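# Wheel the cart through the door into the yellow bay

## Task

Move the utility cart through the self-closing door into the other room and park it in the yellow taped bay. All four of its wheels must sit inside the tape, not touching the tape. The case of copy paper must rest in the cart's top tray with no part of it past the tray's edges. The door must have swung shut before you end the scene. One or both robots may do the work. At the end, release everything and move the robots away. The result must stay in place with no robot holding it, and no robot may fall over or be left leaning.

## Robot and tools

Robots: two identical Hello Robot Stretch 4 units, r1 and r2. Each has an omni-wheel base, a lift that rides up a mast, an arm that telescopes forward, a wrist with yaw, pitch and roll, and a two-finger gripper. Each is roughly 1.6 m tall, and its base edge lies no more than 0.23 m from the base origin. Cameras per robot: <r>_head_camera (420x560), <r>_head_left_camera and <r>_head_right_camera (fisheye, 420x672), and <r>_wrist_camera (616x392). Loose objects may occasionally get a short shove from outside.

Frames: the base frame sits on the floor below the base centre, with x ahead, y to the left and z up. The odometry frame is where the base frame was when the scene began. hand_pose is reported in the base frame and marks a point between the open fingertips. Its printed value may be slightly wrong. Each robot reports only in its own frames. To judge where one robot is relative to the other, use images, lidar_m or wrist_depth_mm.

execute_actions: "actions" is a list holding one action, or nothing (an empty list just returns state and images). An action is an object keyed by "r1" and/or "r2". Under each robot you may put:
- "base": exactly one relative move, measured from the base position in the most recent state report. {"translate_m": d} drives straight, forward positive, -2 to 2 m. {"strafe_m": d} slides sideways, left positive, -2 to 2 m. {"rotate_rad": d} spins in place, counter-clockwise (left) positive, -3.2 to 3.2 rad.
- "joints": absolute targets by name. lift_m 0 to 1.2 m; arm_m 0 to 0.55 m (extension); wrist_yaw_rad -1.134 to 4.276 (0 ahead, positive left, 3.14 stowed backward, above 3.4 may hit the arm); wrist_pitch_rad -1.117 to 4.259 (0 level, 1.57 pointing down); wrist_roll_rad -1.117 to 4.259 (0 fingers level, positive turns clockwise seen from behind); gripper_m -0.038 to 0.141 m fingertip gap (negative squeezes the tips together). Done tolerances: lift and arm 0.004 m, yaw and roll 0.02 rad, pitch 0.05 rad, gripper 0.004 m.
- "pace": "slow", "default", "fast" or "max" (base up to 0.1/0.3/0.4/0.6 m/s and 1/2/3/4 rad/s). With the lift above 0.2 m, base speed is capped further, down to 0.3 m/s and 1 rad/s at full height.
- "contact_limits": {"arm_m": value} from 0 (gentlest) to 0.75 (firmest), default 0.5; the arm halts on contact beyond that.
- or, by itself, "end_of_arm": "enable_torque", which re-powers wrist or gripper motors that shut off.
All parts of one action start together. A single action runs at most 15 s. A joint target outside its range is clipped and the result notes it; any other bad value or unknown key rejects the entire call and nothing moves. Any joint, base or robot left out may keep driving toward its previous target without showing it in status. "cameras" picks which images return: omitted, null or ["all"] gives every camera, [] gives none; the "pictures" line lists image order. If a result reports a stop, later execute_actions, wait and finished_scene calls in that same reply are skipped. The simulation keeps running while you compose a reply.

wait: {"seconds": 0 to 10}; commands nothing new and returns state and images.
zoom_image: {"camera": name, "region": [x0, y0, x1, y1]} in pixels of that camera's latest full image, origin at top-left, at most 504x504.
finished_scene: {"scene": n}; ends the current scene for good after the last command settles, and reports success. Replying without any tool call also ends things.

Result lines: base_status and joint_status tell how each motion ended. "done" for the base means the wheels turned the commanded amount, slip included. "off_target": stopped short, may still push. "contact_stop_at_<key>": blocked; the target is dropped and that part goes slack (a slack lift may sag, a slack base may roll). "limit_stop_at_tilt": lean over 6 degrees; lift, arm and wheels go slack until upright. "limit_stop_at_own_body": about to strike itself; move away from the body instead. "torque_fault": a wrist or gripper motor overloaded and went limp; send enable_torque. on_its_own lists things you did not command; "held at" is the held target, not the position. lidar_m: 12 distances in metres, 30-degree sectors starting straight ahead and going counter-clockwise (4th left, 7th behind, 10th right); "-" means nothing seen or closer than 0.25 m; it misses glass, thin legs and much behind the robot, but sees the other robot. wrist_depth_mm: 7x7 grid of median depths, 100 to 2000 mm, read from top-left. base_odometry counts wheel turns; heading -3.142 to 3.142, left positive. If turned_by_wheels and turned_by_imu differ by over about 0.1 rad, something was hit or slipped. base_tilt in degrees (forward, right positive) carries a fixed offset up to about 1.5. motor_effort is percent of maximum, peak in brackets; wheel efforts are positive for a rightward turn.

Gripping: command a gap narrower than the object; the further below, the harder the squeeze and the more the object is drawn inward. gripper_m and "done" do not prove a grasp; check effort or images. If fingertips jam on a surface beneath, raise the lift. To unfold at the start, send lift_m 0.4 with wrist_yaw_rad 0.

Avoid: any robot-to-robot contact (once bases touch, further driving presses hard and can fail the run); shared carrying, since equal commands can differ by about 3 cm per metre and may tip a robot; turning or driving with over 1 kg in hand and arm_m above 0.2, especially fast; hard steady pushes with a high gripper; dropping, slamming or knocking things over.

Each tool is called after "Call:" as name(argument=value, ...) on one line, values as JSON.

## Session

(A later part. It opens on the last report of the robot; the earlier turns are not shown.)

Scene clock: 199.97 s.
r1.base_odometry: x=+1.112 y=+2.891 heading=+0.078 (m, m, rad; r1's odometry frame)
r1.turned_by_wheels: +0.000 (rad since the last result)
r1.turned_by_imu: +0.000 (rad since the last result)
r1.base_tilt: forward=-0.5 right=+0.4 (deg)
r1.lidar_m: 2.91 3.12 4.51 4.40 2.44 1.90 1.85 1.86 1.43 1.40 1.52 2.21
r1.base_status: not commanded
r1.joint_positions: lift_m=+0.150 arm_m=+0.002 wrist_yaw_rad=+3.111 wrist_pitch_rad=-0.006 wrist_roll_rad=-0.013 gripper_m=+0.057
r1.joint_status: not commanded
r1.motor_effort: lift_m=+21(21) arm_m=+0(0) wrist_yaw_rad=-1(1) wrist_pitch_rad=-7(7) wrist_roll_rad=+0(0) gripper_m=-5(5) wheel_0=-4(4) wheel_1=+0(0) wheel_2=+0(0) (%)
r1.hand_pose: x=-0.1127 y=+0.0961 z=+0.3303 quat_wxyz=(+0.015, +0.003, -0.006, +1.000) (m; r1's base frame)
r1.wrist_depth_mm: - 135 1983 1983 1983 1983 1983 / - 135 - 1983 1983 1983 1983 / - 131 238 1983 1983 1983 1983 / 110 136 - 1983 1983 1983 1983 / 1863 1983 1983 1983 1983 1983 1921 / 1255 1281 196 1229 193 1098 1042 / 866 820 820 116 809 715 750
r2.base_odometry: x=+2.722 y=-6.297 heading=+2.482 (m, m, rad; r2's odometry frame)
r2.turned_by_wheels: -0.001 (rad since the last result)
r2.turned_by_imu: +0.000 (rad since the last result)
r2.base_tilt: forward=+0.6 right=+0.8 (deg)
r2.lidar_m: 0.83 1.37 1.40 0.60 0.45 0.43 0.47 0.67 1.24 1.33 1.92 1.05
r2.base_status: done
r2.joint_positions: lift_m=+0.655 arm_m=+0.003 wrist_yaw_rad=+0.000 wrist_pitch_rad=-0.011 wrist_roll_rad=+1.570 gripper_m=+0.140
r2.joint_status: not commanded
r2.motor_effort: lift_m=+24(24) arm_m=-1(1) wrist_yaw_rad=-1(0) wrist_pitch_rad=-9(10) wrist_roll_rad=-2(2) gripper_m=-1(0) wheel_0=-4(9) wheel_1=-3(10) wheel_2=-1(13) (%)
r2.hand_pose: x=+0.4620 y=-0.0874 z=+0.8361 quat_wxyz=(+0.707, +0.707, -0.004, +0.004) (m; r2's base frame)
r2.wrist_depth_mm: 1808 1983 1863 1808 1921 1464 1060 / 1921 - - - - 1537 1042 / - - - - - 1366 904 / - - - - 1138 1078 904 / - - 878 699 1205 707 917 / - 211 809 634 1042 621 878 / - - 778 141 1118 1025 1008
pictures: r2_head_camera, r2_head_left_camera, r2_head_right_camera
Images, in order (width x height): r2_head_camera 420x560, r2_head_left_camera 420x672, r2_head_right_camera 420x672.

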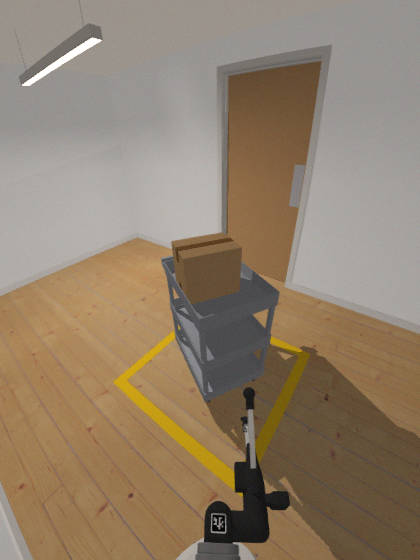

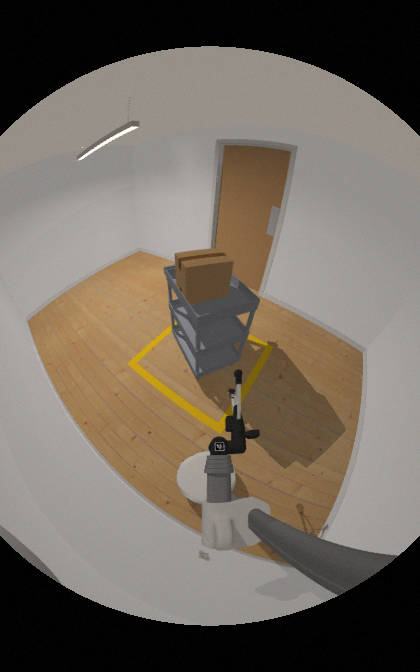

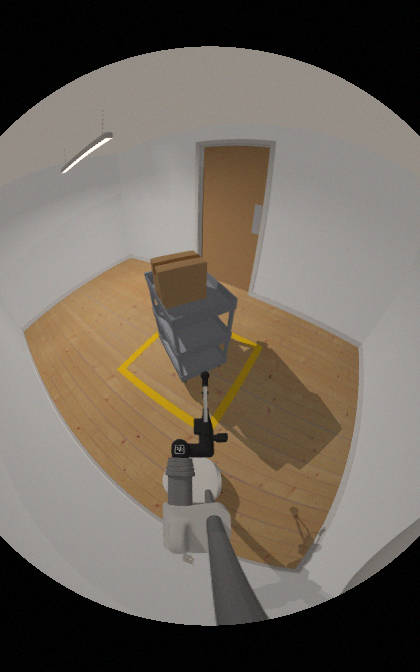

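Call:
execute_actions(actions=[{"r2":{"base":{"translate_m":0.5}}}], cameras=[])

Call:
execute_actions(actions=[{"r2":{"joints":{"gripper_m":0.03,"lift_m":0.644}}}], cameras=[])

Call:
execute_actions(actions=[{"r2":{"base":{"translate_m":-0.1},"pace":"slow"}}], cameras=[])

Call:
execute_actions(actions=[{"r2":{"joints":{"gripper_m":0.14,"lift_m":0.655}}}], cameras=[])

Call:
execute_actions(actions=[{"r2":{"base":{"translate_m":-0.4},"pace":"fast"}}], cameras=["r2_head_camera"])

Call:
execute_actions(actions=[{"r2":{"base":{"strafe_m":-0.65},"pace":"fast"}}], cameras=["r2_head_camera","r2_head_right_camera"])

Scene clock: 209.63 s.
r1.base_odometry: x=+1.112 y=+2.891 heading=+0.078 (m, m, rad; r1's odometry frame)
r1.turned_by_wheels: +0.000 (rad since the last result)
r1.turned_by_imu: +0.000 (rad since the last result)
r1.base_tilt: forward=-0.5 right=+0.2 (deg)
r1.lidar_m: 2.91 3.09 4.50 4.42 2.44 1.90 1.84 1.86 1.44 1.39 1.52 2.20
r1.base_status: not commanded
r1.joint_positions: lift_m=+0.150 arm_m=+0.002 wrist_yaw_rad=+3.111 wrist_pitch_rad=-0.006 wrist_roll_rad=-0.013 gripper_m=+0.057
r1.joint_status: not commanded
r1.motor_effort: lift_m=+21(21) arm_m=+0(0) wrist_yaw_rad=+0(0) wrist_pitch_rad=-8(8) wrist_roll_rad=-1(0) gripper_m=-6(6) wheel_0=-4(4) wheel_1=+0(0) wheel_2=+0(0) (%)
r1.hand_pose: x=-0.1127 y=+0.0961 z=+0.3303 quat_wxyz=(+0.015, +0.003, -0.006, +1.000) (m; r1's base frame)
r1.wrist_depth_mm: - 136 1983 1983 - 1983 1983 / - 136 1983 1983 1983 1983 1983 / - 131 238 - 1921 1983 1983 / 110 136 1983 1983 1983 1983 1921 / 1808 1983 1983 - 1983 1983 1921 / 1255 1281 196 1205 193 1098 1042 / 866 820 820 116 820 715 759
r2.base_odometry: x=+2.327 y=-5.990 heading=+2.482 (m, m, rad; r2's odometry frame)
r2.turned_by_wheels: +0.000 (rad since the last result)
r2.turned_by_imu: +0.001 (rad since the last result)
r2.base_tilt: forward=+0.6 right=+0.8 (deg)
r2.lidar_m: 0.34 0.33 2.67 1.16 0.89 0.85 0.91 1.33 1.53 1.60 1.99 0.47
r2.base_status: done
r2.joint_positions: lift_m=+0.655 arm_m=+0.003 wrist_yaw_rad=+0.000 wrist_pitch_rad=-0.011 wrist_roll_rad=+1.570 gripper_m=+0.140
r2.joint_status: not commanded
r2.motor_effort: lift_m=+23(23) arm_m=-1(1) wrist_yaw_rad=-1(2) wrist_pitch_rad=-9(9) wrist_roll_rad=-1(1) gripper_m=-2(1) wheel_0=+2(7) wheel_1=+1(9) wheel_2=-1(9) (%)
r2.hand_pose: x=+0.4620 y=-0.0874 z=+0.8361 quat_wxyz=(+0.707, +0.707, -0.004, +0.004) (m; r2's base frame)
r2.wrist_depth_mm: 1464 1499 1499 314 1537 1336 334 / 1756 1661 1661 281 1756 1499 410 / 1756 1808 1863 256 1921 1576 462 / 1921 - - 233 - 615 477 / - 402 394 213 788 683 484 / - 211 203 198 201 585 488 / 355 345 347 141 189 654 492
pictures: none
No camera images: the call's "cameras" was empty. Leave "cameras" out to get every camera's image.

Scene clock: 211.73 s.
r1.base_odometry: x=+1.112 y=+2.891 heading=+0.078 (m, m, rad; r1's odometry frame)
r1.turned_by_wheels: +0.000 (rad since the last result)
r1.turned_by_imu: +0.000 (rad since the last result)
r1.base_tilt: forward=-0.3 right=+0.3 (deg)
r1.lidar_m: 2.91 3.10 4.50 4.41 2.42 1.88 1.85 1.87 1.44 1.40 1.50 2.21
r1.base_status: not commanded
r1.joint_positions: lift_m=+0.150 arm_m=+0.002 wrist_yaw_rad=+3.111 wrist_pitch_rad=-0.006 wrist_roll_rad=-0.013 gripper_m=+0.057
r1.joint_status: not commanded
r1.motor_effort: lift_m=+21(21) arm_m=+0(1) wrist_yaw_rad=+0(0) wrist_pitch_rad=-8(7) wrist_roll_rad=+0(0) gripper_m=-4(7) wheel_0=-4(4) wheel_1=+0(0) wheel_2=+0(0) (%)
r1.hand_pose: x=-0.1127 y=+0.0961 z=+0.3303 quat_wxyz=(+0.015, +0.003, -0.006, +1.000) (m; r1's base frame)
r1.wrist_depth_mm: - 135 1983 1983 1983 1983 1983 / - 135 1983 1983 1983 1983 1983 / - 131 237 1983 1983 1983 - / 110 136 1983 - 1983 1983 1983 / 1808 1983 1983 1983 1983 1983 1863 / 1255 1281 196 1229 193 1098 1042 / 866 809 820 116 820 707 750
r2.base_odometry: x=+2.327 y=-5.990 heading=+2.482 (m, m, rad; r2's odometry frame)
r2.turned_by_wheels: +0.000 (rad since the last result)
r2.turned_by_imu: +0.000 (rad since the last result)
r2.base_tilt: forward=+0.7 right=+0.8 (deg)
r2.lidar_m: 0.32 0.33 2.69 1.15 0.88 0.85 0.88 1.31 1.51 1.60 1.99 0.45
r2.base_status: not commanded
r2.joint_positions: lift_m=+0.644 arm_m=+0.003 wrist_yaw_rad=+0.002 wrist_pitch_rad=-0.006 wrist_roll_rad=+1.570 gripper_m=+0.031
r2.joint_status: all done
r2.motor_effort: lift_m=+20(23) arm_m=-1(1) wrist_yaw_rad=-8(10) wrist_pitch_rad=-23(22) wrist_roll_rad=-2(2) gripper_m=-26(22) wheel_0=+2(2) wheel_1=+1(1) wheel_2=+0(1) (%)
r2.hand_pose: x=+0.4622 y=-0.0868 z=+0.8240 quat_wxyz=(+0.707, +0.707, -0.001, +0.003) (m; r2's base frame)
r2.wrist_depth_mm: 1464 1537 1499 298 312 317 322 / 1618 1618 1537 267 1863 1430 407 / 1756 1808 249 243 - 1464 442 / 1863 - 228 221 - 615 462 / - 387 209 205 842 654 462 / 362 362 188 189 190 585 466 / 342 334 174 178 - 621 469
pictures: none
No camera images: the call's "cameras" was empty. Leave "cameras" out to get every camera's image.

Scene clock: 214.03 s.
r1.base_odometry: x=+1.112 y=+2.891 heading=+0.078 (m, m, rad; r1's odometry frame)
r1.turned_by_wheels: +0.000 (rad since the last result)
r1.turned_by_imu: +0.000 (rad since the last result)
r1.base_tilt: forward=-0.4 right=+0.4 (deg)
r1.lidar_m: 2.91 3.10 4.48 4.42 2.44 1.90 1.85 1.87 1.44 1.39 1.51 2.21
r1.base_status: not commanded
r1.joint_positions: lift_m=+0.150 arm_m=+0.002 wrist_yaw_rad=+3.111 wrist_pitch_rad=-0.006 wrist_roll_rad=-0.013 gripper_m=+0.057
r1.joint_status: not commanded
r1.motor_effort: lift_m=+21(21) arm_m=+0(0) wrist_yaw_rad=-1(1) wrist_pitch_rad=-8(8) wrist_roll_rad=-1(1) gripper_m=-2(4) wheel_0=-4(4) wheel_1=+0(0) wheel_2=+0(0) (%)
r1.hand_pose: x=-0.1127 y=+0.0961 z=+0.3303 quat_wxyz=(+0.015, +0.003, -0.006, +1.000) (m; r1's base frame)
r1.wrist_depth_mm: - 135 1983 1983 1983 1983 1983 / - 135 1983 1983 1983 1983 1983 / - 131 237 1983 1983 1983 1983 / 110 136 1921 - 1983 1983 1983 / 1863 - 1983 1983 1983 1983 1921 / 1281 1255 196 1229 193 1098 1025 / 866 820 820 116 809 715 750
r2.base_odometry: x=+2.406 y=-6.051 heading=+2.481 (m, m, rad; r2's odometry frame)
r2.turned_by_wheels: +0.000 (rad since the last result)
r2.turned_by_imu: +0.000 (rad since the last result)
r2.base_tilt: forward=+0.6 right=+0.8 (deg)
r2.lidar_m: 0.34 0.35 2.43 1.04 0.79 0.77 0.83 1.21 1.46 1.56 2.08 0.44
r2.base_status: done
r2.joint_positions: lift_m=+0.644 arm_m=+0.003 wrist_yaw_rad=+0.000 wrist_pitch_rad=-0.006 wrist_roll_rad=+1.569 gripper_m=+0.031
r2.joint_status: not commanded
r2.motor_effort: lift_m=+20(20) arm_m=-1(1) wrist_yaw_rad=+0(11) wrist_pitch_rad=-22(23) wrist_roll_rad=+0(1) gripper_m=-26(28) wheel_0=-5(6) wheel_1=-4(9) wheel_2=+4(7) (%)
r2.hand_pose: x=+0.4619 y=-0.0876 z=+0.8241 quat_wxyz=(+0.708, +0.707, -0.002, +0.002) (m; r2's base frame)
r2.wrist_depth_mm: 1576 1537 1576 281 300 304 309 / 1808 1756 1618 255 1863 1499 410 / 1863 1921 240 236 - 1366 449 / - - 223 217 - 609 459 / - 382 206 203 820 654 466 / 359 359 187 189 189 585 469 / 340 334 177 179 - 621 473
pictures: none
No camera images: the call's "cameras" was empty. Leave "cameras" out to get every camera's image.

Scene clock: 216.13 s.
r1.base_odometry: x=+1.112 y=+2.891 heading=+0.078 (m, m, rad; r1's odometry frame)
r1.turned_by_wheels: +0.000 (rad since the last result)
r1.turned_by_imu: +0.000 (rad since the last result)
r1.base_tilt: forward=-0.6 right=+0.2 (deg)
r1.lidar_m: 2.91 3.11 4.50 4.40 2.45 1.90 1.84 1.85 1.45 1.40 1.53 2.20
r1.base_status: not commanded
r1.joint_positions: lift_m=+0.150 arm_m=+0.002 wrist_yaw_rad=+3.111 wrist_pitch_rad=-0.006 wrist_roll_rad=-0.013 gripper_m=+0.057
r1.joint_status: not commanded
r1.motor_effort: lift_m=+21(21) arm_m=+0(0) wrist_yaw_rad=-1(0) wrist_pitch_rad=-8(7) wrist_roll_rad=-1(1) gripper_m=-8(4) wheel_0=-4(4) wheel_1=+0(0) wheel_2=+0(0) (%)
r1.hand_pose: x=-0.1127 y=+0.0961 z=+0.3303 quat_wxyz=(+0.015, +0.003, -0.006, +1.000) (m; r1's base frame)
r1.wrist_depth_mm: - 135 1983 1983 - 1983 1983 / - 135 1983 1983 1983 - 1983 / - 131 238 1983 - 1983 - / 110 136 1983 1983 1983 1983 1983 / 1863 1983 1983 1983 1983 1983 1921 / 1255 1255 196 1205 193 1098 1042 / 866 820 820 116 820 715 750
r2.base_odometry: x=+2.406 y=-6.051 heading=+2.481 (m, m, rad; r2's odometry frame)
r2.turned_by_wheels: +0.000 (rad since the last result)
r2.turned_by_imu: +0.000 (rad since the last result)
r2.base_tilt: forward=+0.6 right=+0.8 (deg)
r2.lidar_m: 0.35 0.35 2.44 1.06 0.78 0.76 0.82 1.20 1.47 1.56 2.07 0.44
r2.base_status: not commanded
r2.joint_positions: lift_m=+0.655 arm_m=+0.003 wrist_yaw_rad=+0.000 wrist_pitch_rad=-0.011 wrist_roll_rad=+1.570 gripper_m=+0.140
r2.joint_status: all done
r2.motor_effort: lift_m=+24(31) arm_m=-1(1) wrist_yaw_rad=+1(14) wrist_pitch_rad=-10(46) wrist_roll_rad=-1(1) gripper_m=+0(25) wheel_0=-3(5) wheel_1=-3(4) wheel_2=-1(4) (%)
r2.hand_pose: x=+0.4619 y=-0.0875 z=+0.8360 quat_wxyz=(+0.707, +0.707, -0.004, +0.004) (m; r2's base frame)
r2.wrist_depth_mm: 1618 1618 1537 291 307 310 317 / 1756 1756 1708 265 1808 1537 421 / 1863 1983 1921 244 - 1537 469 / - - - 226 - 647 477 / - 392 392 211 229 683 480 / - 211 201 196 200 574 488 / 355 345 349 142 190 654 488
pictures: none
No camera images: the call's "cameras" was empty. Leave "cameras" out to get every camera's image.

Scene clock: 218.47 s.
r1.base_odometry: x=+1.112 y=+2.891 heading=+0.078 (m, m, rad; r1's odometry frame)
r1.turned_by_wheels: +0.000 (rad since the last result)
r1.turned_by_imu: +0.000 (rad since the last result)
r1.base_tilt: forward=-0.4 right=+0.4 (deg)
r1.lidar_m: 2.91 3.11 4.50 4.41 2.45 1.88 1.86 1.86 1.42 1.40 1.51 2.20
r1.base_status: not commanded
r1.joint_positions: lift_m=+0.150 arm_m=+0.002 wrist_yaw_rad=+3.111 wrist_pitch_rad=-0.006 wrist_roll_rad=-0.013 gripper_m=+0.057
r1.joint_status: not commanded
r1.motor_effort: lift_m=+21(21) arm_m=+1(0) wrist_yaw_rad=+0(1) wrist_pitch_rad=-8(8) wrist_roll_rad=-1(0) gripper_m=-5(7) wheel_0=-4(4) wheel_1=+0(0) wheel_2=+0(0) (%)
r1.hand_pose: x=-0.1127 y=+0.0961 z=+0.3303 quat_wxyz=(+0.015, +0.003, -0.006, +1.000) (m; r1's base frame)
r1.wrist_depth_mm: - 136 1983 1983 - 1921 1921 / - 135 1983 1983 1983 1983 1983 / - 131 238 1983 1983 1983 1921 / 110 136 1983 - 1983 1983 - / 1863 1983 1983 1983 1921 1983 1921 / 1281 1281 196 1229 193 1078 1042 / 866 809 820 116 809 707 750
r2.base_odometry: x=+2.722 y=-6.297 heading=+2.481 (m, m, rad; r2's odometry frame)
r2.turned_by_wheels: -0.001 (rad since the last result)
r2.turned_by_imu: +0.000 (rad since the last result)
r2.base_tilt: forward=+0.6 right=+0.8 (deg)
r2.lidar_m: 0.71 1.32 1.42 0.60 0.45 0.43 0.48 0.68 1.25 1.32 1.90 0.94
r2.base_status: done
r2.joint_positions: lift_m=+0.655 arm_m=+0.003 wrist_yaw_rad=+0.000 wrist_pitch_rad=-0.011 wrist_roll_rad=+1.570 gripper_m=+0.140
r2.joint_status: not commanded
r2.motor_effort: lift_m=+23(24) arm_m=-1(1) wrist_yaw_rad=+0(0) wrist_pitch_rad=-10(10) wrist_roll_rad=+0(1) gripper_m=+2(1) wheel_0=-3(7) wheel_1=-2(6) wheel_2=-2(11) (%)
r2.hand_pose: x=+0.4620 y=-0.0874 z=+0.8361 quat_wxyz=(+0.707, +0.707, -0.004, +0.004) (m; r2's base frame)
r2.wrist_depth_mm: 1863 1863 1921 1983 1921 1576 1060 / 1921 - - - - 1537 1078 / - - - 699 - 715 809 / - - - 647 1160 661 917 / - - 768 597 1182 609 917 / - 211 723 549 1042 549 866 / - - 691 142 1042 530 809
pictures: r2_head_camera
Images, in order (width x height): r2_head_camera 420x560.

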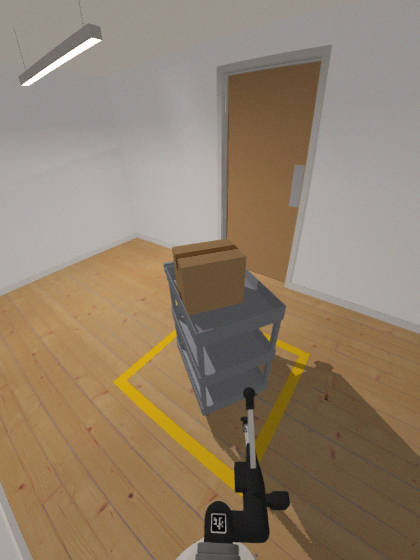

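Scene clock: 221.27 s.
r1.base_odometry: x=+1.112 y=+2.891 heading=+0.078 (m, m, rad; r1's odometry frame)
r1.turned_by_wheels: +0.000 (rad since the last result)
r1.turned_by_imu: +0.000 (rad since the last result)
r1.base_tilt: forward=-0.4 right=+0.2 (deg)
r1.lidar_m: 2.92 3.11 4.50 4.41 2.45 1.88 1.85 1.87 1.45 1.39 1.51 2.22
r1.base_status: not commanded
r1.joint_positions: lift_m=+0.150 arm_m=+0.002 wrist_yaw_rad=+3.111 wrist_pitch_rad=-0.006 wrist_roll_rad=-0.013 gripper_m=+0.057
r1.joint_status: not commanded
r1.motor_effort: lift_m=+21(21) arm_m=+0(0) wrist_yaw_rad=+0(0) wrist_pitch_rad=-8(8) wrist_roll_rad=-1(0) gripper_m=-5(4) wheel_0=-4(4) wheel_1=+0(0) wheel_2=+0(0) (%)
r1.hand_pose: x=-0.1127 y=+0.0961 z=+0.3303 quat_wxyz=(+0.015, +0.003, -0.006, +1.000) (m; r1's base frame)
r1.wrist_depth_mm: - 135 - 1983 1983 1983 1983 / - 135 1983 1983 1983 1983 1983 / - 131 238 1983 1983 1983 - / 110 136 1983 1983 1983 1983 1983 / 1808 1983 1983 1983 1983 1983 1921 / 1281 1255 196 1229 193 1098 1042 / 866 809 820 116 809 715 759
r2.base_odometry: x=+3.121 y=-5.784 heading=+2.481 (m, m, rad; r2's odometry frame)
r2.turned_by_wheels: +0.000 (rad since the last result)
r2.turned_by_imu: +0.000 (rad since the last result)
r2.base_tilt: forward=+0.5 right=+0.7 (deg)
r2.lidar_m: 2.11 0.96 1.05 1.10 0.82 0.79 0.85 0.73 0.69 0.75 1.09 2.00
r2.base_status: done
r2.joint_positions: lift_m=+0.655 arm_m=+0.003 wrist_yaw_rad=+0.000 wrist_pitch_rad=-0.011 wrist_roll_rad=+1.570 gripper_m=+0.140
r2.joint_status: not commanded
r2.motor_effort: lift_m=+23(24) arm_m=-1(1) wrist_yaw_rad=-1(0) wrist_pitch_rad=-10(9) wrist_roll_rad=-1(4) gripper_m=-1(2) wheel_0=+0(10) wheel_1=+1(11) wheel_2=+0(3) (%)
r2.hand_pose: x=+0.4620 y=-0.0874 z=+0.8362 quat_wxyz=(+0.707, +0.707, -0.004, +0.004) (m; r2's base frame)
r2.wrist_depth_mm: 1537 1499 1618 1576 1661 1537 1078 / 1661 1661 1661 1756 1756 1576 1078 / 1808 1808 1863 1863 1921 1576 1060 / 1983 1921 - - - 1576 1078 / - - - - - 1576 1078 / - 211 - - - 1336 1118 / - - - 142 - 1537 1098
pictures: r2_head_camera, r2_head_right_camera
Images, in order (width x height): r2_head_camera 420x560, r2_head_right_camera 420x672.

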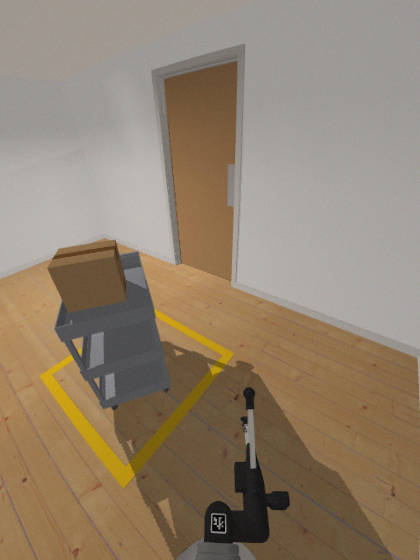

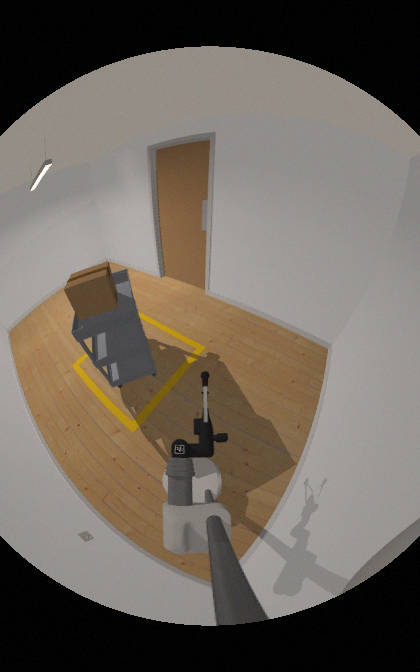

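Call:
finished_scene(scene=1)

The scene is finished: the task was done.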